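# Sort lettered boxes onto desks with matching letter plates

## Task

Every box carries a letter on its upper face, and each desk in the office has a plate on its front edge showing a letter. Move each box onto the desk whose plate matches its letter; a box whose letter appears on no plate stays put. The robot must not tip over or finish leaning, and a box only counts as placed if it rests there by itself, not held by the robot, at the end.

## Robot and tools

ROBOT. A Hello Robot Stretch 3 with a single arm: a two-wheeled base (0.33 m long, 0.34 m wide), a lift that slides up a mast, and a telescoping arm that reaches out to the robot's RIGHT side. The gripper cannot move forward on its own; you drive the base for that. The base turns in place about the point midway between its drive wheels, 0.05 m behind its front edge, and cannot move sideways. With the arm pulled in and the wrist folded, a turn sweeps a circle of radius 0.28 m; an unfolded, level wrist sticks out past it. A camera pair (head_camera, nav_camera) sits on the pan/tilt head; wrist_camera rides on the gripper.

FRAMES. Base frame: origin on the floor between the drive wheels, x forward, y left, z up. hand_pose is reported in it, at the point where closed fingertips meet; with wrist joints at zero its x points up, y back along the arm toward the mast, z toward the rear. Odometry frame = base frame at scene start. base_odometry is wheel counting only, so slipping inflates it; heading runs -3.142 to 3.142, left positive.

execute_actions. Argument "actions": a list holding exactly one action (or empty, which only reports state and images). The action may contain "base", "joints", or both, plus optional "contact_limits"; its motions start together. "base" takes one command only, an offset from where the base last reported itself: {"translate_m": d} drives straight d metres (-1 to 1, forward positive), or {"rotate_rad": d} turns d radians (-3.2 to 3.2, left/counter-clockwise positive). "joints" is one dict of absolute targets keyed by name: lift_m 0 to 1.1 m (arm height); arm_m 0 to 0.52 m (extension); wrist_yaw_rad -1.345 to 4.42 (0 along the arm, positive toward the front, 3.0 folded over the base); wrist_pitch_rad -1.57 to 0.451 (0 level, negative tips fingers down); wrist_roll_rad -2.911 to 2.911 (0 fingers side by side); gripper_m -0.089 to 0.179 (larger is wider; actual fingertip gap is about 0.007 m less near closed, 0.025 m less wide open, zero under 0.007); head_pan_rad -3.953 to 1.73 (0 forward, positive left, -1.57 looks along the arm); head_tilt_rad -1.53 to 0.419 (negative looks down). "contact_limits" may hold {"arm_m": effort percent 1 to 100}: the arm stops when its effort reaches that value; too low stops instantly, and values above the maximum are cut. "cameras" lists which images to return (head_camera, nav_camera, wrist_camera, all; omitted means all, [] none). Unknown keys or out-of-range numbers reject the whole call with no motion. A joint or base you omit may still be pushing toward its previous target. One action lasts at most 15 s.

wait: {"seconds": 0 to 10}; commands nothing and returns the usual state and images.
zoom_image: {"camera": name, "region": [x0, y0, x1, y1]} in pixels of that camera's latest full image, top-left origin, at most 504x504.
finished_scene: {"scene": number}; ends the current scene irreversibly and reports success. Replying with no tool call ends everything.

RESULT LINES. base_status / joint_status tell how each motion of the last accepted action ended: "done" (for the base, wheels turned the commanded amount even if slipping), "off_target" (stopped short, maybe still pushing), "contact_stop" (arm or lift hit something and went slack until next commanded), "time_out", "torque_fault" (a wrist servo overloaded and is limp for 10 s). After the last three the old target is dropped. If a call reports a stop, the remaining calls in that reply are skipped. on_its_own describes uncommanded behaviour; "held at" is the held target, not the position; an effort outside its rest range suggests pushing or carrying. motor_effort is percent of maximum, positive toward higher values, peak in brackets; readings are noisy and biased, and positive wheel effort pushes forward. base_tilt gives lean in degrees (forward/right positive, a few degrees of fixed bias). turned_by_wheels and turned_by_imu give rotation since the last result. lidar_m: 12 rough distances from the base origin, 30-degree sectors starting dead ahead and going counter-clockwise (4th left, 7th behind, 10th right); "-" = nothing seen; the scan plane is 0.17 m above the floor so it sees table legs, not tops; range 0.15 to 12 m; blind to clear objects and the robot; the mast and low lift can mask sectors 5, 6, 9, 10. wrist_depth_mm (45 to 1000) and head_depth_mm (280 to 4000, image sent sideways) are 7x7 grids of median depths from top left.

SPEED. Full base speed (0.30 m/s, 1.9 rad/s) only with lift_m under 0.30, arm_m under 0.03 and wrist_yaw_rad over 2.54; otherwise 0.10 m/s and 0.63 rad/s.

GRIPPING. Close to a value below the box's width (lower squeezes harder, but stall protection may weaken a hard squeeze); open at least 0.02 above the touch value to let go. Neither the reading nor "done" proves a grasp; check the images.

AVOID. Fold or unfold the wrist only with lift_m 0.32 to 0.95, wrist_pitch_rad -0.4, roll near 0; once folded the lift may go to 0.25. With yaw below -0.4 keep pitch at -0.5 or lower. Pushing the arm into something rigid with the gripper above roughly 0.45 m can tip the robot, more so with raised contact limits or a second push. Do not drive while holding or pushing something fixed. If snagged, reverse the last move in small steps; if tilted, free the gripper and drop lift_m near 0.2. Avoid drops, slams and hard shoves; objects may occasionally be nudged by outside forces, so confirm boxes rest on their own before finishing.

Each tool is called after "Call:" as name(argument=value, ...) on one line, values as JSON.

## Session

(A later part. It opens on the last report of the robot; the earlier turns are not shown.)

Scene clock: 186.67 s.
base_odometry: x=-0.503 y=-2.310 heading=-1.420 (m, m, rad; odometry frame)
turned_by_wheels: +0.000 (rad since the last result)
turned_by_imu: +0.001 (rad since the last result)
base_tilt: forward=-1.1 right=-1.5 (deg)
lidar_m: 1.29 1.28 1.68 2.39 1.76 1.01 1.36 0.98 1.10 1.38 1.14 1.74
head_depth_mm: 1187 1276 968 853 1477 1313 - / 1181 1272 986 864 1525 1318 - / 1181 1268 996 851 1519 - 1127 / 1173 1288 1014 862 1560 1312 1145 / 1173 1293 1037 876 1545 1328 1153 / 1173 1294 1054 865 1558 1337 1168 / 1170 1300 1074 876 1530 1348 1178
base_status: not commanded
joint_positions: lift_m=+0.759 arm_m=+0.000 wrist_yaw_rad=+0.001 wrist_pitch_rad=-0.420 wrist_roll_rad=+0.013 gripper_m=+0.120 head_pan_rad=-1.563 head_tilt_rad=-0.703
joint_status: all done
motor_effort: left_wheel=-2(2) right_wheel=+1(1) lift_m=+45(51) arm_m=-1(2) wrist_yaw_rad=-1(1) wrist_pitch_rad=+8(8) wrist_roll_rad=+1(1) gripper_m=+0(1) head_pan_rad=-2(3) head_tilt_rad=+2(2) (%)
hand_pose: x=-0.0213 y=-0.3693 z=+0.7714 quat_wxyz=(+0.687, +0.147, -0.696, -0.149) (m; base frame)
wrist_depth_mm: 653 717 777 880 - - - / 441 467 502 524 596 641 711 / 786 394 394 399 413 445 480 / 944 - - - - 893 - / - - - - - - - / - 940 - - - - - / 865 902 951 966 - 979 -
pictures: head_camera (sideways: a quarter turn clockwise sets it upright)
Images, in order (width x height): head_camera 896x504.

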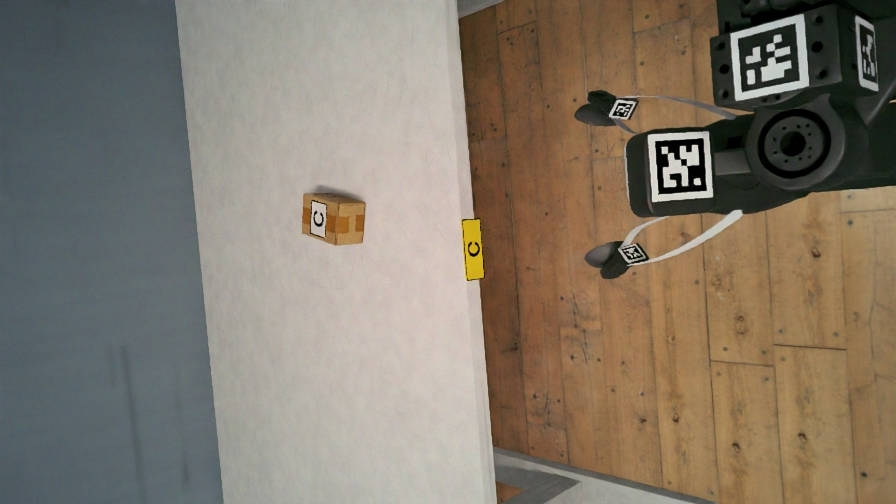

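Call:
execute_actions(actions=[{"base":{"rotate_rad":1.8},"joints":{"lift_m":0.28,"wrist_yaw_rad":2.7,"gripper_m":0.04,"head_pan_rad":0}}], cameras=[])

Call:
execute_actions(actions=[{"base":{"translate_m":1.0}}], cameras=[])

Call:
execute_actions(actions=[{"base":{"translate_m":0.98}}], cameras=[])

Call:
execute_actions(actions=[{"base":{"rotate_rad":1.28}}], cameras=["nav_camera"])

Scene clock: 196.13 s.
base_odometry: x=-0.503 y=-2.310 heading=+0.380 (m, m, rad; odometry frame)
turned_by_wheels: +1.800 (rad since the last result)
turned_by_imu: +1.821 (rad since the last result)
base_tilt: forward=-1.2 right=-1.6 (deg)
lidar_m: 2.40 1.05 1.01 0.98 1.11 1.10 1.38 1.14 1.68 1.28 1.67 2.21
head_depth_mm: 1988 2252 2180 1764 1476 1271 1116 / 2009 2293 2212 1786 1489 1283 1129 / 2060 2356 2257 1797 1508 1306 1141 / 2097 2393 2287 1833 1523 1315 1148 / 2139 2445 2330 1861 1540 1323 1155 / 2175 2489 2359 1888 1560 1339 1163 / 2224 2443 1777 1809 1581 1346 1181
base_status: done
joint_positions: lift_m=+0.281 arm_m=+0.000 wrist_yaw_rad=+2.698 wrist_pitch_rad=-0.420 wrist_roll_rad=+0.013 gripper_m=+0.040 head_pan_rad=-0.007 head_tilt_rad=-0.703
joint_status: all done
motor_effort: left_wheel=-2(7) right_wheel=+1(4) lift_m=+14(45) arm_m=-1(1) wrist_yaw_rad=+3(4) wrist_pitch_rad=+7(7) wrist_roll_rad=+1(1) gripper_m=+0(100) head_pan_rad=+3(36) head_tilt_rad=+3(2) (%)
hand_pose: x=+0.0750 y=+0.0572 z=+0.2930 quat_wxyz=(+0.296, +0.711, -0.010, +0.638) (m; base frame)
wrist_depth_mm: 787 - - - - - - / 827 885 - - - - - / 793 853 875 930 - - - / 644 668 728 740 760 789 809 / 544 552 581 611 612 638 667 / 478 487 484 509 540 535 567 / - - 441 436 450 468 479
pictures: none
No camera images: the call's "cameras" was empty. Leave "cameras" out to get every camera's image.

Scene clock: 201.23 s.
base_odometry: x=+0.426 y=-1.939 heading=+0.380 (m, m, rad; odometry frame)
turned_by_wheels: +0.000 (rad since the last result)
turned_by_imu: +0.007 (rad since the last result)
base_tilt: forward=-1.2 right=-1.6 (deg)
lidar_m: 1.42 0.77 0.83 0.85 0.77 1.51 2.12 2.26 1.59 1.30 1.59 1.42
head_depth_mm: 1165 1324 1522 1712 1482 1274 1117 / 1184 1349 1567 1730 1493 1285 1129 / 1214 1377 1608 1772 1511 1300 1138 / 1240 1409 1646 1805 1530 1306 1146 / 1263 1449 1694 1850 1538 1333 1158 / 1293 1482 1731 1878 1558 1341 1165 / 1319 1521 1789 1912 1581 1345 1175
base_status: done
joint_positions: lift_m=+0.281 arm_m=+0.000 wrist_yaw_rad=+2.698 wrist_pitch_rad=-0.420 wrist_roll_rad=+0.013 gripper_m=+0.040 head_pan_rad=-0.007 head_tilt_rad=-0.703
joint_status: not commanded
motor_effort: left_wheel=-2(7) right_wheel=+1(5) lift_m=+14(14) arm_m=-1(1) wrist_yaw_rad=+2(2) wrist_pitch_rad=+7(7) wrist_roll_rad=+1(1) gripper_m=+0(0) head_pan_rad=+4(4) head_tilt_rad=+2(2) (%)
hand_pose: x=+0.0749 y=+0.0573 z=+0.2930 quat_wxyz=(+0.296, +0.711, -0.010, +0.638) (m; base frame)
wrist_depth_mm: 793 943 - - 816 - - / 764 914 - - 899 - - / 684 714 743 792 849 - - / 645 665 700 722 777 819 839 / 540 557 601 586 632 645 659 / 478 494 488 499 529 529 564 / - - 432 439 454 460 484
pictures: none
No camera images: the call's "cameras" was empty. Leave "cameras" out to get every camera's image.

Scene clock: 206.20 s.
base_odometry: x=+1.336 y=-1.576 heading=+0.379 (m, m, rad; odometry frame)
turned_by_wheels: +0.000 (rad since the last result)
turned_by_imu: +0.007 (rad since the last result)
base_tilt: forward=-1.2 right=-1.5 (deg)
lidar_m: 0.47 0.55 0.95 2.59 0.64 1.42 3.10 1.80 1.66 0.95 0.55 0.47
head_depth_mm: 363 411 474 560 682 876 1080 / 370 420 486 577 710 920 1108 / 378 430 500 596 738 969 1137 / 385 441 513 617 768 1021 1142 / 394 452 528 636 799 1080 1155 / 402 462 544 658 837 1148 1168 / 411 474 561 684 878 1221 1174
base_status: done
joint_positions: lift_m=+0.281 arm_m=+0.000 wrist_yaw_rad=+2.699 wrist_pitch_rad=-0.420 wrist_roll_rad=+0.013 gripper_m=+0.040 head_pan_rad=-0.007 head_tilt_rad=-0.703
joint_status: not commanded
motor_effort: left_wheel=-2(7) right_wheel=+1(6) lift_m=+14(14) arm_m=-1(1) wrist_yaw_rad=+1(1) wrist_pitch_rad=+7(7) wrist_roll_rad=+1(1) gripper_m=+0(0) head_pan_rad=+3(3) head_tilt_rad=+2(2) (%)
hand_pose: x=+0.0748 y=+0.0573 z=+0.2930 quat_wxyz=(+0.296, +0.711, -0.010, +0.638) (m; base frame)
wrist_depth_mm: - - - - 950 600 441 / - - - - 937 593 442 / 786 827 893 938 840 600 442 / 647 668 699 735 730 599 442 / 546 551 596 586 630 583 439 / 476 488 476 504 530 534 441 / - - 434 434 450 470 436
pictures: none
No camera images: the call's "cameras" was empty. Leave "cameras" out to get every camera's image.

Scene clock: 208.33 s.
base_odometry: x=+1.336 y=-1.576 heading=+1.659 (m, m, rad; odometry frame)
turned_by_wheels: +1.280 (rad since the last result)
turned_by_imu: +1.289 (rad since the last result)
base_tilt: forward=-1.1 right=-1.7 (deg)
lidar_m: 1.60 0.72 0.63 1.43 3.20 1.94 1.49 0.69 0.50 0.47 0.49 0.66
head_depth_mm: 1135 1243 1327 1420 1412 1277 1119 / 1551 1680 1855 1736 1490 1289 1127 / 2220 2505 2245 1814 1510 1300 1134 / 2205 2534 2271 1839 1533 1314 1150 / 2222 2514 2320 1863 1540 1327 1159 / 2205 2484 2371 1888 1565 1336 1167 / 2178 2460 2418 1907 1580 1280 1154
base_status: done
joint_positions: lift_m=+0.281 arm_m=+0.000 wrist_yaw_rad=+2.699 wrist_pitch_rad=-0.420 wrist_roll_rad=+0.013 gripper_m=+0.040 head_pan_rad=-0.007 head_tilt_rad=-0.703
joint_status: not commanded
motor_effort: left_wheel=-2(10) right_wheel=+1(7) lift_m=+14(14) arm_m=-1(1) wrist_yaw_rad=+1(1) wrist_pitch_rad=+7(7) wrist_roll_rad=+1(1) gripper_m=+0(0) head_pan_rad=+3(3) head_tilt_rad=+2(2) (%)
hand_pose: x=+0.0748 y=+0.0573 z=+0.2930 quat_wxyz=(+0.296, +0.711, -0.010, +0.638) (m; base frame)
wrist_depth_mm: - - - - 632 742 - / - - - - 701 824 - / 772 837 883 810 792 929 - / 655 673 718 718 753 784 836 / 544 546 593 594 625 645 675 / 478 488 475 498 538 535 558 / - - 434 444 453 465 480
pictures: nav_camera (sideways: a quarter turn counterclockwise sets it upright)
Images, in order (width x height): nav_camera 672x504.

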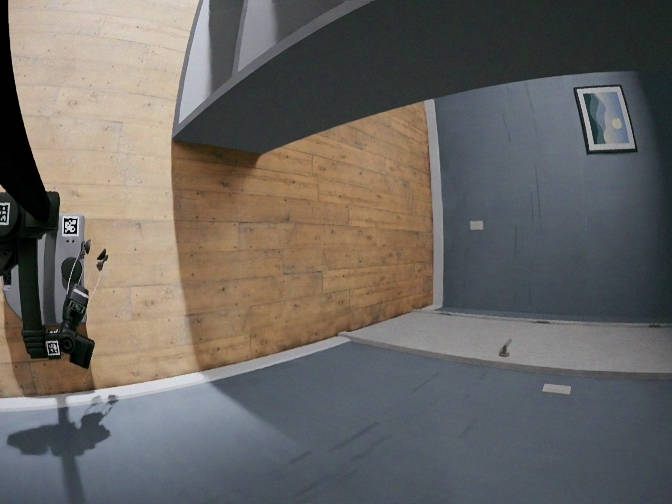

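Call:
execute_actions(actions=[{"base":{"translate_m":1.0}}], cameras=[])

Call:
execute_actions(actions=[{"base":{"translate_m":0.6}}], cameras=[])

Call:
execute_actions(actions=[{"base":{"rotate_rad":1.28}}], cameras=[])

Call:
execute_actions(actions=[{"base":{"translate_m":1.0}}], cameras=[])

Call:
execute_actions(actions=[{"base":{"translate_m":1.0}}], cameras=["head_camera"])

Call:
execute_actions(actions=[{"base":{"rotate_rad":1.82},"joints":{"lift_m":0.8,"head_pan_rad":-1.57}}], cameras=[])

Call:
execute_actions(actions=[{"joints":{"wrist_yaw_rad":0,"gripper_m":0.16,"arm_m":0.15}}])

Scene clock: 218.83 s.
base_odometry: x=+1.248 y=-0.580 heading=+1.659 (m, m, rad; odometry frame)
turned_by_wheels: +0.000 (rad since the last result)
turned_by_imu: +0.008 (rad since the last result)
base_tilt: forward=-1.0 right=-1.6 (deg)
lidar_m: 1.59 1.64 2.21 0.63 0.54 0.72 1.92 0.65 0.47 0.45 0.47 0.58
head_depth_mm: 1064 1146 1226 1310 1386 1278 1124 / 1378 1540 1726 1735 1497 1289 1125 / 1365 1559 1790 1818 1508 1299 1134 / 1354 1536 1793 1835 1531 1314 1146 / 1340 1528 1758 1864 1549 1320 1158 / 1331 1513 1753 1879 1570 1339 1168 / 1322 1501 1734 1894 1579 1350 1177
base_status: done
joint_positions: lift_m=+0.281 arm_m=+0.000 wrist_yaw_rad=+2.699 wrist_pitch_rad=-0.420 wrist_roll_rad=+0.013 gripper_m=+0.040 head_pan_rad=-0.007 head_tilt_rad=-0.703
joint_status: not commanded
motor_effort: left_wheel=-1(7) right_wheel=+1(5) lift_m=+15(14) arm_m=-1(1) wrist_yaw_rad=+2(2) wrist_pitch_rad=+7(6) wrist_roll_rad=+1(1) gripper_m=+0(0) head_pan_rad=+3(4) head_tilt_rad=+2(2) (%)
hand_pose: x=+0.0748 y=+0.0573 z=+0.2930 quat_wxyz=(+0.296, +0.711, -0.010, +0.638) (m; base frame)
wrist_depth_mm: 836 - - - - - - / 741 - - - - - - / 665 826 888 897 - - - / 606 674 693 716 767 794 811 / 543 571 594 585 625 636 667 / 484 482 484 507 530 528 547 / - - 428 440 452 469 477
pictures: none
No camera images: the call's "cameras" was empty. Leave "cameras" out to get every camera's image.

Scene clock: 222.40 s.
base_odometry: x=+1.195 y=+0.018 heading=+1.659 (m, m, rad; odometry frame)
turned_by_wheels: +0.000 (rad since the last result)
turned_by_imu: +0.004 (rad since the last result)
base_tilt: forward=-1.2 right=-1.6 (deg)
lidar_m: 0.99 1.02 1.38 2.93 1.09 0.92 1.84 0.63 0.44 0.42 0.43 0.58
head_depth_mm: 842 964 1121 1272 1400 1256 1116 / 840 956 1106 1327 1485 1286 1130 / 833 946 1102 1308 1476 1297 1138 / 826 940 1090 1297 1488 1309 1146 / 819 930 1085 1279 1482 1327 1159 / 814 924 1068 1268 1498 1336 1169 / 812 918 1060 1247 1483 1350 1175
base_status: done
joint_positions: lift_m=+0.281 arm_m=+0.000 wrist_yaw_rad=+2.699 wrist_pitch_rad=-0.420 wrist_roll_rad=+0.013 gripper_m=+0.040 head_pan_rad=-0.007 head_tilt_rad=-0.703
joint_status: not commanded
motor_effort: left_wheel=-2(5) right_wheel=+1(7) lift_m=+14(14) arm_m=-1(1) wrist_yaw_rad=+2(1) wrist_pitch_rad=+6(7) wrist_roll_rad=+1(1) gripper_m=+0(0) head_pan_rad=+4(4) head_tilt_rad=+2(2) (%)
hand_pose: x=+0.0748 y=+0.0573 z=+0.2930 quat_wxyz=(+0.296, +0.711, -0.010, +0.638) (m; base frame)
wrist_depth_mm: - - - - - - 774 / - - - - - - 805 / 814 840 895 930 - 976 813 / 637 664 687 718 750 792 792 / 541 570 588 583 625 642 677 / 480 493 486 506 545 546 564 / - - 430 436 452 470 475
pictures: none
No camera images: the call's "cameras" was empty. Leave "cameras" out to get every camera's image.

Scene clock: 224.53 s.
base_odometry: x=+1.195 y=+0.018 heading=+2.939 (m, m, rad; odometry frame)
turned_by_wheels: +1.280 (rad since the last result)
turned_by_imu: +1.289 (rad since the last result)
base_tilt: forward=-1.2 right=-1.6 (deg)
lidar_m: 1.84 1.65 0.92 0.98 0.96 0.52 0.42 0.42 0.47 0.76 0.99 1.12
head_depth_mm: 1400 1538 1701 1718 1473 1279 1119 / 1648 1838 2024 1785 1500 1284 1128 / 1999 2292 2253 1809 1512 1289 1138 / 2493 2783 2297 1829 1531 1314 1148 / 2767 3009 2317 1855 1548 1320 1156 / 2706 3040 2351 1877 1557 1334 1161 / 2604 2984 2403 1904 1588 1347 1175
base_status: done
joint_positions: lift_m=+0.281 arm_m=+0.000 wrist_yaw_rad=+2.699 wrist_pitch_rad=-0.420 wrist_roll_rad=+0.013 gripper_m=+0.040 head_pan_rad=-0.007 head_tilt_rad=-0.703
joint_status: not commanded
motor_effort: left_wheel=-1(9) right_wheel=+1(7) lift_m=+13(14) arm_m=-1(1) wrist_yaw_rad=+2(2) wrist_pitch_rad=+7(7) wrist_roll_rad=+1(1) gripper_m=+0(0) head_pan_rad=+4(3) head_tilt_rad=+2(2) (%)
hand_pose: x=+0.0748 y=+0.0573 z=+0.2930 quat_wxyz=(+0.296, +0.711, -0.010, +0.638) (m; base frame)
wrist_depth_mm: - - 942 - - - - / - - - - - - - / 772 826 841 949 - - - / 647 685 688 734 758 797 830 / 540 554 593 585 621 636 680 / 478 495 483 503 541 541 556 / - - 430 437 456 464 477
pictures: none
No camera images: the call's "cameras" was empty. Leave "cameras" out to get every camera's image.

Scene clock: 229.63 s.
base_odometry: x=+0.215 y=+0.219 heading=+2.939 (m, m, rad; odometry frame)
turned_by_wheels: +0.000 (rad since the last result)
turned_by_imu: +0.007 (rad since the last result)
base_tilt: forward=-1.1 right=-1.5 (deg)
lidar_m: 1.29 2.09 1.25 1.05 1.05 1.65 1.38 1.38 0.81 0.69 0.69 0.78
head_depth_mm: 978 1070 1184 1319 1408 1272 1120 / 1151 1286 1452 1637 1495 1279 1131 / 1397 1603 1866 1804 1516 1296 1137 / 1772 2030 2213 1834 1524 1305 1149 / 2007 2005 2245 1861 1537 1329 1154 / 1976 2256 2349 1875 1560 1337 1166 / 1926 1709 2334 1913 1578 1356 1179
base_status: done
joint_positions: lift_m=+0.281 arm_m=+0.000 wrist_yaw_rad=+2.699 wrist_pitch_rad=-0.420 wrist_roll_rad=+0.013 gripper_m=+0.040 head_pan_rad=-0.007 head_tilt_rad=-0.703
joint_status: not commanded
motor_effort: left_wheel=-2(8) right_wheel=+1(7) lift_m=+14(14) arm_m=+0(1) wrist_yaw_rad=+2(2) wrist_pitch_rad=+6(7) wrist_roll_rad=+1(1) gripper_m=+0(0) head_pan_rad=+3(3) head_tilt_rad=+2(1) (%)
hand_pose: x=+0.0748 y=+0.0573 z=+0.2930 quat_wxyz=(+0.296, +0.711, -0.010, +0.638) (m; base frame)
wrist_depth_mm: 817 920 - - - - - / 862 - - - - - - / 792 841 888 935 - - - / 648 653 680 728 761 798 838 / 563 554 592 599 642 660 666 / 487 487 484 509 537 540 562 / - - 434 440 444 469 475
pictures: none
No camera images: the call's "cameras" was empty. Leave "cameras" out to get every camera's image.

Scene clock: 234.73 s.
base_odometry: x=-0.764 y=+0.420 heading=+2.939 (m, m, rad; odometry frame)
turned_by_wheels: +0.000 (rad since the last result)
turned_by_imu: +0.007 (rad since the last result)
base_tilt: forward=-1.1 right=-1.5 (deg)
lidar_m: 0.75 1.42 1.47 1.35 1.34 1.53 2.34 0.84 0.46 0.39 0.39 0.45
head_depth_mm: 555 608 671 748 848 974 1079 / 656 732 826 946 1106 1237 1128 / 801 915 1068 1222 1443 1302 1137 / 1029 1224 1223 884 1529 1304 1146 / 1228 1338 1038 856 1491 1325 1157 / 1192 1296 1056 815 1560 1335 1166 / 1154 1274 1070 827 1542 1347 1180
base_status: done
joint_positions: lift_m=+0.281 arm_m=+0.000 wrist_yaw_rad=+2.699 wrist_pitch_rad=-0.420 wrist_roll_rad=+0.013 gripper_m=+0.040 head_pan_rad=-0.007 head_tilt_rad=-0.703
joint_status: not commanded
motor_effort: left_wheel=-1(6) right_wheel=+1(5) lift_m=+14(14) arm_m=-1(1) wrist_yaw_rad=+2(1) wrist_pitch_rad=+7(7) wrist_roll_rad=+1(1) gripper_m=+0(0) head_pan_rad=+3(3) head_tilt_rad=+2(2) (%)
hand_pose: x=+0.0748 y=+0.0573 z=+0.2930 quat_wxyz=(+0.296, +0.711, -0.010, +0.638) (m; base frame)
wrist_depth_mm: - - - - - - - / - - - - - - - / 796 819 903 921 - - - / 644 675 690 712 752 788 832 / 547 558 578 602 625 647 658 / 483 487 483 498 535 543 548 / - - 438 443 443 462 473
pictures: head_camera (sideways: a quarter turn clockwise sets it upright)
Images, in order (width x height): head_camera 896x504.

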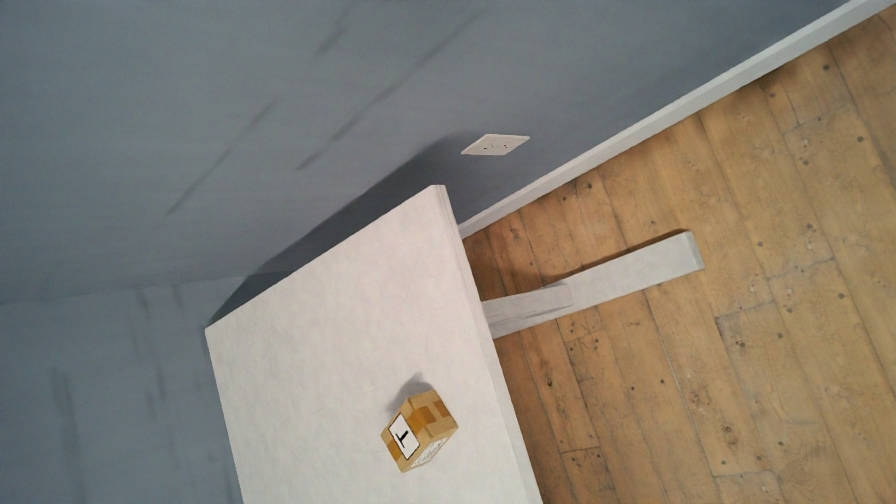

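Scene clock: 240.30 s.
base_odometry: x=-0.764 y=+0.420 heading=-1.524 (m, m, rad; odometry frame)
turned_by_wheels: +1.820 (rad since the last result)
turned_by_imu: +1.839 (rad since the last result)
base_tilt: forward=-1.2 right=-1.6 (deg)
lidar_m: 1.34 1.38 1.84 1.79 0.58 0.41 0.39 0.40 0.54 0.96 1.46 1.41
head_depth_mm: 992 1054 1120 1128 1292 1315 1082 / 1215 1350 990 865 1498 1337 - / 1228 1315 1002 875 1474 1335 - / 1213 1303 1021 842 1531 1367 1125 / 1205 1310 1037 875 1552 1325 1160 / 1196 1306 1050 863 1568 1338 1169 / 1181 1321 1076 874 1587 1346 1184
base_status: done
joint_positions: lift_m=+0.799 arm_m=+0.000 wrist_yaw_rad=+2.699 wrist_pitch_rad=-0.420 wrist_roll_rad=+0.013 gripper_m=+0.040 head_pan_rad=-1.563 head_tilt_rad=-0.703
joint_status: all done
motor_effort: left_wheel=-1(8) right_wheel=+1(5) lift_m=+46(53) arm_m=-1(1) wrist_yaw_rad=+2(1) wrist_pitch_rad=+7(7) wrist_roll_rad=+1(1) gripper_m=+0(0) head_pan_rad=-3(38) head_tilt_rad=+2(2) (%)
hand_pose: x=+0.0748 y=+0.0573 z=+0.8115 quat_wxyz=(+0.296, +0.711, -0.010, +0.638) (m; base frame)
wrist_depth_mm: - - - - - - - / - - - - - - - / - - - - - - - / - - - - - - - / - - - - - - - / - - - - - - - / - 957 966 - - - -
pictures: none
No camera images: the call's "cameras" was empty. Leave "cameras" out to get every camera's image.

Scene clock: 242.67 s.
base_odometry: x=-0.764 y=+0.420 heading=-1.524 (m, m, rad; odometry frame)
turned_by_wheels: +0.000 (rad since the last result)
turned_by_imu: +0.001 (rad since the last result)
base_tilt: forward=-1.2 right=-1.6 (deg)
lidar_m: 1.35 1.39 1.84 1.80 0.58 0.41 0.39 0.40 0.54 0.96 1.46 1.41
head_depth_mm: 994 1055 1116 1062 - 1262 1116 / 1215 1350 993 845 - 1288 1126 / 1225 1313 1003 853 - 1299 1137 / 1214 1307 1015 845 1513 1309 1148 / 1201 1318 1036 875 1548 1325 1159 / 1197 1313 1055 864 1575 1338 1167 / 1185 1321 1071 877 1581 1347 1177
base_status: not commanded
joint_positions: lift_m=+0.799 arm_m=+0.150 wrist_yaw_rad=+0.002 wrist_pitch_rad=-0.420 wrist_roll_rad=+0.013 gripper_m=+0.160 head_pan_rad=-1.563 head_tilt_rad=-0.703
joint_status: all done
motor_effort: left_wheel=-2(1) right_wheel=+1(0) lift_m=+46(46) arm_m=+3(2) wrist_yaw_rad=-3(6) wrist_pitch_rad=+7(7) wrist_roll_rad=+1(1) gripper_m=+0(99) head_pan_rad=-3(3) head_tilt_rad=+2(2) (%)
hand_pose: x=-0.0210 y=-0.5189 z=+0.8115 quat_wxyz=(+0.687, +0.147, -0.696, -0.148) (m; base frame)
wrist_depth_mm: 792 846 889 920 891 599 414 / 539 578 617 668 789 609 418 / 414 432 366 472 504 598 409 / 333 354 349 373 391 511 407 / 295 295 299 308 321 356 402 / - - - - 872 - 397 / 910 922 961 980 919 582 379
pictures: head_camera (sideways: a quarter turn clockwise sets it upright), nav_camera (sideways: a quarter turn counterclockwise sets it upright), wrist_camera
Images, in order (width x height): head_camera 896x504, nav_camera 672x504, wrist_camera 644x364.

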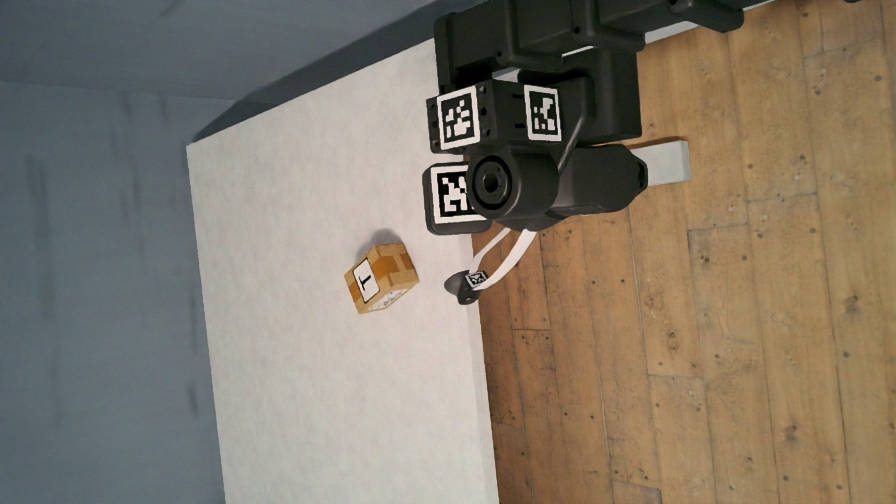

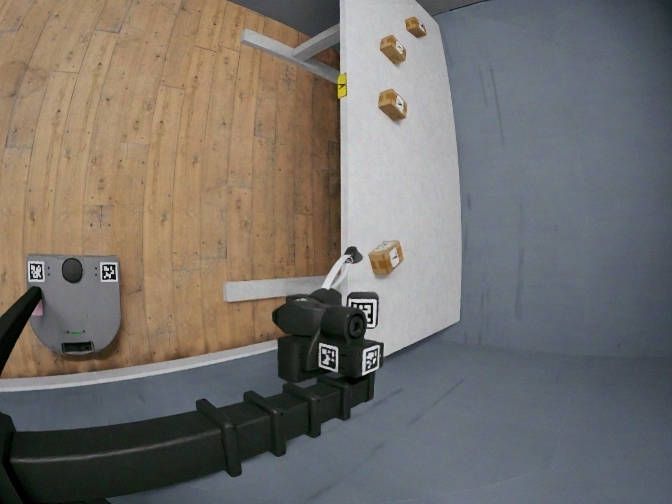

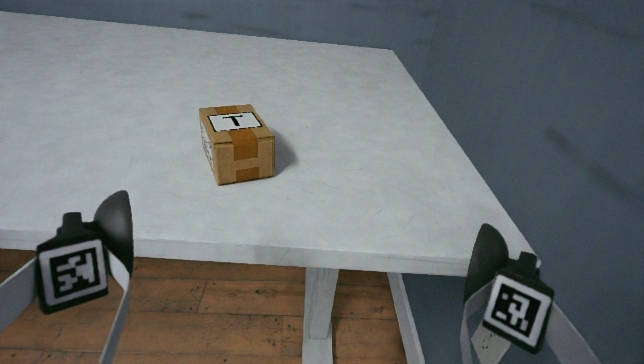

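Call:
execute_actions(actions=[{"joints":{"wrist_yaw_rad":0.4,"arm_m":0.33,"lift_m":0.79}}], cameras=["wrist_camera"])

Scene clock: 248.30 s.
base_odometry: x=-0.764 y=+0.420 heading=-1.524 (m, m, rad; odometry frame)
turned_by_wheels: +0.000 (rad since the last result)
turned_by_imu: +0.001 (rad since the last result)
base_tilt: forward=-1.2 right=-1.6 (deg)
lidar_m: 1.35 1.38 1.84 1.80 0.58 0.41 0.39 0.40 0.54 0.96 1.46 1.41
head_depth_mm: 996 1058 1103 1100 - 1253 1116 / 1215 1354 1107 1645 1490 1282 1126 / 1217 1315 1095 1373 1473 1296 1136 / 1213 1304 1076 843 1531 1309 1142 / 1204 1317 1033 852 1543 1319 1154 / 1192 1308 1056 862 1551 1341 1167 / 1188 1317 1069 876 1581 1346 1182
base_status: not commanded
joint_positions: lift_m=+0.791 arm_m=+0.330 wrist_yaw_rad=+0.399 wrist_pitch_rad=-0.420 wrist_roll_rad=+0.013 gripper_m=+0.160 head_pan_rad=-1.563 head_tilt_rad=-0.703
joint_status: all done
motor_effort: left_wheel=-2(2) right_wheel=+1(1) lift_m=+14(48) arm_m=+2(1) wrist_yaw_rad=+1(8) wrist_pitch_rad=+7(7) wrist_roll_rad=+1(1) gripper_m=+1(1) head_pan_rad=-3(3) head_tilt_rad=+2(2) (%)
hand_pose: x=+0.0656 y=-0.6814 z=+0.8031 quat_wxyz=(+0.703, +0.281, -0.653, -0.009) (m; base frame)
wrist_depth_mm: 751 820 875 826 768 681 645 / 506 557 596 643 706 710 677 / 389 411 435 462 487 523 591 / 319 330 345 356 378 395 416 / 274 277 287 231 304 324 329 / - 236 242 198 252 - 276 / 201 208 212 211 219 222 239
pictures: wrist_camera
Images, in order (width x height): wrist_camera 644x364.

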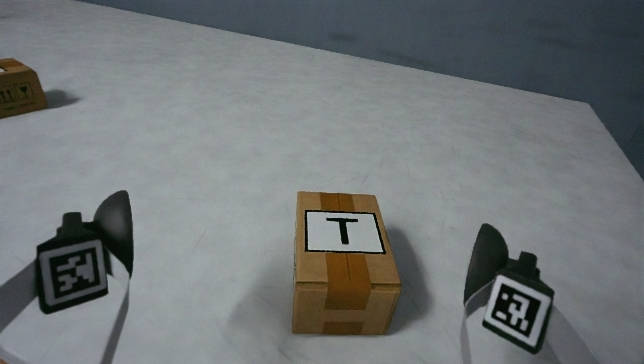

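Extending 0.055 shifts it left about 0.02: good.

Call:
execute_actions(actions=[{"joints":{"arm_m":0.39,"lift_m":0.728,"gripper_m":0.13}}], cameras=["wrist_camera"])

Scene clock: 251.13 s.
base_odometry: x=-0.764 y=+0.420 heading=-1.524 (m, m, rad; odometry frame)
turned_by_wheels: +0.000 (rad since the last result)
turned_by_imu: +0.001 (rad since the last result)
base_tilt: forward=-1.0 right=-1.6 (deg)
lidar_m: 1.35 1.39 1.85 1.80 0.58 0.41 0.39 0.40 0.54 0.96 1.46 1.41
head_depth_mm: 994 1054 1115 1103 - - 1110 / 1216 1350 1067 1651 1480 1291 1126 / 1218 1315 1072 1387 1468 1297 1136 / 1212 1312 1057 841 1535 1312 1146 / 1208 1314 1036 860 1542 1324 1156 / 1198 1304 1056 861 1572 1335 1164 / 1185 1316 1074 874 1585 1348 1176
base_status: not commanded
joint_positions: lift_m=+0.729 arm_m=+0.390 wrist_yaw_rad=+0.399 wrist_pitch_rad=-0.420 wrist_roll_rad=+0.013 gripper_m=+0.130 head_pan_rad=-1.563 head_tilt_rad=-0.703
joint_status: all done
motor_effort: left_wheel=-2(2) right_wheel=+1(1) lift_m=+14(6) arm_m=+2(2) wrist_yaw_rad=+2(2) wrist_pitch_rad=+7(7) wrist_roll_rad=+1(0) gripper_m=+0(97) head_pan_rad=-2(3) head_tilt_rad=+2(1) (%)
hand_pose: x=+0.0656 y=-0.7414 z=+0.7411 quat_wxyz=(+0.703, +0.281, -0.653, -0.009) (m; base frame)
wrist_depth_mm: 529 582 654 720 686 638 592 / 364 388 414 442 484 528 613 / 274 288 302 322 338 364 385 / 223 233 226 161 262 274 287 / 187 195 184 132 211 226 231 / - 160 117 114 145 187 191 / 140 143 128 123 151 156 164
pictures: wrist_camera
Images, in order (width x height): wrist_camera 644x364.

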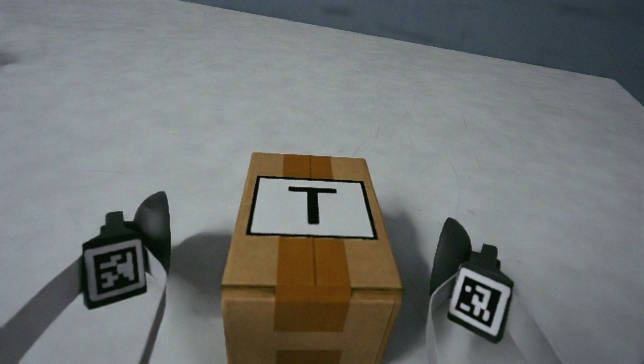

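Call:
execute_actions(actions=[{"joints":{"gripper_m":0.03}}], cameras=[])

Call:
execute_actions(actions=[{"joints":{"lift_m":0.77}}], cameras=["wrist_camera"])

Call:
execute_actions(actions=[{"joints":{"arm_m":0,"wrist_yaw_rad":2.7,"lift_m":0.8}}], cameras=[])

Call:
execute_actions(actions=[{"base":{"rotate_rad":1.18},"joints":{"lift_m":0.28,"head_pan_rad":0,"head_tilt_rad":-0.5}}], cameras=["wrist_camera"])

Call:
execute_actions(actions=[{"base":{"translate_m":1.0}}], cameras=[])

Call:
execute_actions(actions=[{"base":{"translate_m":1.0}}], cameras=[])

Call:
execute_actions(actions=[{"base":{"rotate_rad":-1.19}}], cameras=["nav_camera"])

Scene clock: 259.43 s.
base_odometry: x=-0.764 y=+0.420 heading=-1.524 (m, m, rad; odometry frame)
turned_by_wheels: +0.000 (rad since the last result)
turned_by_imu: +0.001 (rad since the last result)
base_tilt: forward=-1.1 right=-1.5 (deg)
lidar_m: 1.35 1.38 1.84 1.80 0.58 0.41 0.39 0.40 0.54 0.96 1.46 1.41
head_depth_mm: 996 1056 1115 1108 - - 1110 / 1223 1345 1068 1653 1480 1284 1131 / 1224 1312 1070 1382 1464 1298 1138 / 1210 1307 1058 841 1530 1307 1151 / 1202 1311 1036 875 1545 1326 1162 / 1193 1303 1052 862 1561 1333 1170 / 1188 1314 1070 873 1586 1351 1175
base_status: not commanded
joint_positions: lift_m=+0.729 arm_m=+0.390 wrist_yaw_rad=+0.399 wrist_pitch_rad=-0.420 wrist_roll_rad=+0.013 gripper_m=+0.032 head_pan_rad=-1.563 head_tilt_rad=-0.703
joint_status: all done
motor_effort: left_wheel=-2(2) right_wheel=+1(1) lift_m=+14(13) arm_m=+2(2) wrist_yaw_rad=+1(1) wrist_pitch_rad=+7(7) wrist_roll_rad=+1(1) gripper_m=-32(100) head_pan_rad=-3(3) head_tilt_rad=+2(2) (%)
hand_pose: x=+0.0656 y=-0.7414 z=+0.7411 quat_wxyz=(+0.703, +0.281, -0.653, -0.009) (m; base frame)
wrist_depth_mm: 534 571 640 706 685 626 603 / 362 386 414 440 481 530 600 / 276 285 305 321 343 362 383 / 221 231 226 161 261 272 289 / 185 195 129 132 216 222 231 / 161 - 113 115 119 187 191 / - 143 130 126 151 161 164
pictures: none
No camera images: the call's "cameras" was empty. Leave "cameras" out to get every camera's image.

Scene clock: 260.63 s.
base_odometry: x=-0.764 y=+0.420 heading=-1.524 (m, m, rad; odometry frame)
turned_by_wheels: +0.000 (rad since the last result)
turned_by_imu: +0.000 (rad since the last result)
base_tilt: forward=-1.2 right=-1.5 (deg)
lidar_m: 1.34 1.38 1.85 1.80 0.58 0.41 0.39 0.40 0.54 0.96 1.46 1.42
head_depth_mm: 995 1053 1109 1077 - 1249 1119 / 1215 1357 1380 1635 1493 1285 1130 / 1223 1316 - 1077 1464 1296 1139 / 1213 1307 1094 843 1528 1312 1144 / 1205 1315 1039 877 1549 1321 1158 / 1196 1309 1052 863 1564 1335 1166 / 1187 1315 1071 877 1577 1349 1171
base_status: not commanded
joint_positions: lift_m=+0.769 arm_m=+0.390 wrist_yaw_rad=+0.399 wrist_pitch_rad=-0.421 wrist_roll_rad=+0.013 gripper_m=+0.037 head_pan_rad=-1.563 head_tilt_rad=-0.703
joint_status: all done
on_its_own: gripper_m is held at +0.037, not at your +0.030, by its stall guard, which is still easing
motor_effort: left_wheel=-2(2) right_wheel=+1(1) lift_m=+47(49) arm_m=+2(2) wrist_yaw_rad=+2(2) wrist_pitch_rad=+7(7) wrist_roll_rad=+1(1) gripper_m=-5(32) head_pan_rad=-2(3) head_tilt_rad=+2(2) (%)
hand_pose: x=+0.0655 y=-0.7412 z=+0.7811 quat_wxyz=(+0.703, +0.282, -0.653, -0.010) (m; base frame)
wrist_depth_mm: 678 738 802 730 689 638 600 / 457 501 523 554 627 649 637 / 348 367 381 410 427 475 509 / 281 294 290 170 331 352 366 / 237 249 137 135 278 283 295 / 206 - 114 115 118 240 247 / - 183 126 124 195 206 211
pictures: wrist_camera
Images, in order (width x height): wrist_camera 644x364.

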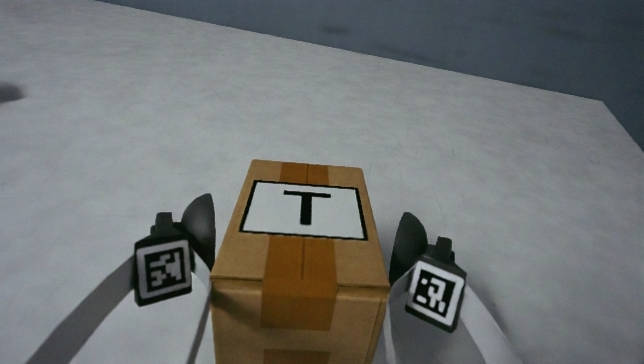

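Scene clock: 264.70 s.
base_odometry: x=-0.764 y=+0.420 heading=-1.524 (m, m, rad; odometry frame)
turned_by_wheels: +0.000 (rad since the last result)
turned_by_imu: +0.001 (rad since the last result)
base_tilt: forward=-1.0 right=-1.6 (deg)
lidar_m: 1.35 1.39 1.84 1.79 0.58 0.41 0.39 0.40 0.54 0.96 1.46 1.41
head_depth_mm: 994 1056 1116 1130 1294 1313 1077 / 1218 1349 993 865 1497 1340 - / 1226 1314 1002 872 1479 1337 - / 1216 1303 1016 866 1526 1370 1121 / 1198 1315 1034 876 1548 1328 1156 / 1194 1306 1049 862 1566 1338 1167 / 1186 1317 1074 877 1578 1347 1181
base_status: not commanded
joint_positions: lift_m=+0.799 arm_m=+0.000 wrist_yaw_rad=+2.698 wrist_pitch_rad=-0.422 wrist_roll_rad=+0.013 gripper_m=+0.045 head_pan_rad=-1.563 head_tilt_rad=-0.703
joint_status: all done
on_its_own: gripper_m is held at +0.044, not at your +0.030, by its stall guard, which is not easing now
motor_effort: left_wheel=-2(2) right_wheel=+1(1) lift_m=+47(43) arm_m=-1(0) wrist_yaw_rad=+2(4) wrist_pitch_rad=+7(8) wrist_roll_rad=+1(1) gripper_m=-24(28) head_pan_rad=-3(3) head_tilt_rad=+2(2) (%)
hand_pose: x=+0.0748 y=+0.0570 z=+0.8111 quat_wxyz=(+0.297, +0.711, -0.009, +0.638) (m; base frame)
wrist_depth_mm: - - - - - - - / - - - - - - - / - - - - - - - / - - - - - - - / - - - - - - - / - - 117 117 - - - / - 908 114 116 - - -
pictures: none
No camera images: the call's "cameras" was empty. Leave "cameras" out to get every camera's image.

Scene clock: 270.27 s.
base_odometry: x=-0.764 y=+0.420 heading=-0.345 (m, m, rad; odometry frame)
turned_by_wheels: +1.180 (rad since the last result)
turned_by_imu: +1.194 (rad since the last result)
base_tilt: forward=-1.1 right=-1.6 (deg)
lidar_m: 2.36 1.12 0.51 0.40 0.40 0.42 0.62 0.96 1.47 1.37 1.35 1.44
head_depth_mm: 2536 2757 2843 2054 1743 1423 1210 / 2392 2651 2871 2283 1770 1443 1222 / 2309 2540 2766 2320 1794 1466 1232 / 2175 2376 2639 2360 1823 1474 1254 / 2083 2294 2480 2398 1836 1496 1257 / 1986 2135 2348 2435 1877 1508 1263 / 1907 2058 2253 2365 1900 1530 1287
base_status: done
joint_positions: lift_m=+0.281 arm_m=+0.000 wrist_yaw_rad=+2.698 wrist_pitch_rad=-0.422 wrist_roll_rad=+0.013 gripper_m=+0.045 head_pan_rad=-0.007 head_tilt_rad=-0.507
joint_status: all done
on_its_own: gripper_m is held at +0.044, not at your +0.030, by its stall guard, which is not easing now
motor_effort: left_wheel=-2(7) right_wheel=+1(4) lift_m=+15(44) arm_m=-2(1) wrist_yaw_rad=+2(3) wrist_pitch_rad=+8(7) wrist_roll_rad=+1(1) gripper_m=-24(24) head_pan_rad=+4(37) head_tilt_rad=+5(27) (%)
hand_pose: x=+0.0748 y=+0.0570 z=+0.2925 quat_wxyz=(+0.297, +0.711, -0.009, +0.637) (m; base frame)
wrist_depth_mm: 349 412 503 637 882 - - / 369 426 542 687 - - - / 385 464 584 748 957 - - / 416 495 609 721 731 791 819 / 441 493 572 593 628 641 682 / - - 115 117 493 553 552 / - - 114 116 435 476 474
pictures: wrist_camera
Images, in order (width x height): wrist_camera 644x364.

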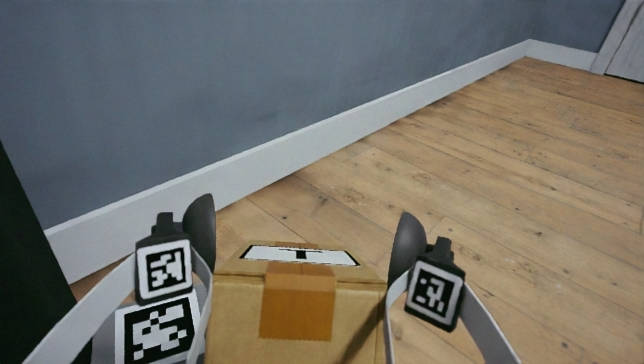

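Scene clock: 275.37 s.
base_odometry: x=+0.177 y=+0.082 heading=-0.345 (m, m, rad; odometry frame)
turned_by_wheels: +0.000 (rad since the last result)
turned_by_imu: +0.007 (rad since the last result)
base_tilt: forward=-1.1 right=-1.6 (deg)
lidar_m: 1.44 1.42 1.04 0.81 0.81 0.86 1.28 2.01 1.21 0.95 0.94 1.01
head_depth_mm: 1532 1711 1914 2101 1742 1433 1214 / 1458 1614 1797 2018 1767 1446 1220 / 1381 1529 1692 1895 1794 1458 1235 / 1324 1442 1590 1767 1819 1481 1245 / 1267 1373 1490 1655 1773 1493 1255 / 1191 1292 1416 1556 1704 1515 1267 / 1151 1240 1350 1478 1627 1529 1284
base_status: done
joint_positions: lift_m=+0.281 arm_m=+0.000 wrist_yaw_rad=+2.698 wrist_pitch_rad=-0.422 wrist_roll_rad=+0.013 gripper_m=+0.045 head_pan_rad=-0.007 head_tilt_rad=-0.506
joint_status: not commanded
on_its_own: gripper_m is held at +0.044, not at your +0.030, by its stall guard, which is not easing now
motor_effort: left_wheel=-2(5) right_wheel=+1(7) lift_m=+15(15) arm_m=-1(2) wrist_yaw_rad=+1(3) wrist_pitch_rad=+7(8) wrist_roll_rad=+1(1) gripper_m=-24(24) head_pan_rad=+4(3) head_tilt_rad=+4(4) (%)
hand_pose: x=+0.0748 y=+0.0570 z=+0.2925 quat_wxyz=(+0.297, +0.711, -0.009, +0.638) (m; base frame)
wrist_depth_mm: 668 778 957 - - - - / 674 806 - - - - - / 730 816 854 929 - - - / 654 670 689 723 737 800 823 / 547 558 577 591 628 635 663 / - - 115 117 487 536 562 / - - 114 116 441 467 477
pictures: none
No camera images: the call's "cameras" was empty. Leave "cameras" out to get every camera's image.

Scene clock: 280.47 s.
base_odometry: x=+1.118 y=-0.255 heading=-0.345 (m, m, rad; odometry frame)
turned_by_wheels: +0.000 (rad since the last result)
turned_by_imu: +0.007 (rad since the last result)
base_tilt: forward=-1.1 right=-1.7 (deg)
lidar_m: 0.53 0.49 0.54 0.81 1.21 1.30 1.95 1.48 0.70 0.71 1.44 0.67
head_depth_mm: 522 581 653 744 868 1037 1185 / 497 549 613 693 798 940 1133 / 474 520 576 649 739 860 1026 / 452 492 544 607 688 791 933 / 430 463 517 573 643 734 835 / 414 447 491 542 599 656 746 / 398 430 469 500 536 605 696
base_status: done
joint_positions: lift_m=+0.281 arm_m=+0.000 wrist_yaw_rad=+2.699 wrist_pitch_rad=-0.422 wrist_roll_rad=+0.013 gripper_m=+0.045 head_pan_rad=-0.007 head_tilt_rad=-0.506
joint_status: not commanded
on_its_own: gripper_m is held at +0.044, not at your +0.030, by its stall guard, which is not easing now
motor_effort: left_wheel=-2(6) right_wheel=+1(5) lift_m=+14(14) arm_m=-1(2) wrist_yaw_rad=+2(2) wrist_pitch_rad=+8(8) wrist_roll_rad=+1(1) gripper_m=-24(24) head_pan_rad=+3(3) head_tilt_rad=+3(4) (%)
hand_pose: x=+0.0747 y=+0.0570 z=+0.2925 quat_wxyz=(+0.297, +0.711, -0.009, +0.638) (m; base frame)
wrist_depth_mm: 987 - 758 604 504 418 369 / 968 - 816 644 521 446 396 / 811 829 842 708 553 454 406 / 661 659 689 684 596 483 432 / 545 576 578 593 593 519 454 / - - 115 118 483 529 468 / - - 114 117 435 461 464
pictures: none
No camera images: the call's "cameras" was empty. Leave "cameras" out to get every camera's image.

Scene clock: 282.43 s.
base_odometry: x=+1.118 y=-0.255 heading=-1.535 (m, m, rad; odometry frame)
turned_by_wheels: -1.190 (rad since the last result)
turned_by_imu: -1.198 (rad since the last result)
base_tilt: forward=-1.3 right=-1.5 (deg)
lidar_m: 2.29 0.77 0.55 0.49 0.52 0.69 1.21 1.24 1.66 2.39 0.78 0.69
head_depth_mm: 2962 3322 3115 2244 1649 1362 1218 / 2972 3294 3019 2283 1777 1454 1225 / 2988 3251 3148 2332 1791 1464 1234 / 2978 3245 3148 2370 1817 1488 1246 / 2951 3236 2937 2403 1839 1496 1259 / 2916 3097 2750 2254 1861 1510 1270 / 2027 1839 1725 1614 1514 1407 1245
base_status: done
joint_positions: lift_m=+0.281 arm_m=+0.000 wrist_yaw_rad=+2.699 wrist_pitch_rad=-0.422 wrist_roll_rad=+0.013 gripper_m=+0.045 head_pan_rad=-0.007 head_tilt_rad=-0.506
joint_status: not commanded
on_its_own: gripper_m is held at +0.044, not at your +0.030, by its stall guard, which is not easing now
motor_effort: left_wheel=+2(11) right_wheel=-3(6) lift_m=+15(14) arm_m=-1(2) wrist_yaw_rad=+2(2) wrist_pitch_rad=+8(7) wrist_roll_rad=+1(1) gripper_m=-24(24) head_pan_rad=+2(3) head_tilt_rad=+3(3) (%)
hand_pose: x=+0.0747 y=+0.0571 z=+0.2925 quat_wxyz=(+0.297, +0.711, -0.009, +0.638) (m; base frame)
wrist_depth_mm: 417 468 530 591 676 779 933 / 450 484 570 646 741 906 - / 485 519 611 691 819 934 - / 514 561 657 721 747 774 848 / 549 563 574 591 643 648 668 / - - 115 117 489 542 547 / - - 114 116 442 470 483
pictures: nav_camera (sideways: a quarter turn counterclockwise sets it upright)
Images, in order (width x height): nav_camera 672x504.

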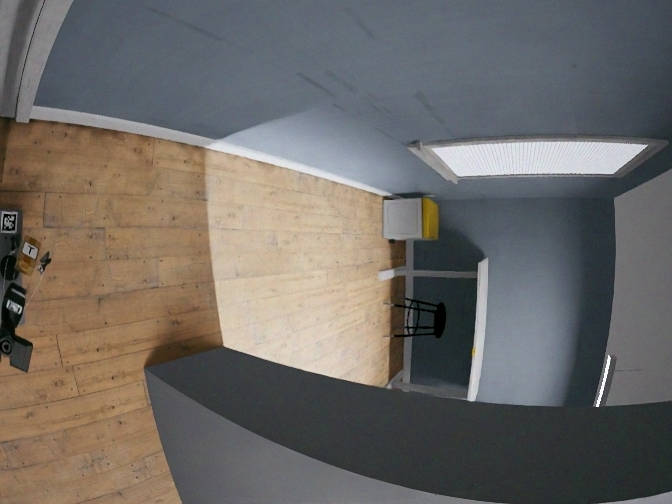

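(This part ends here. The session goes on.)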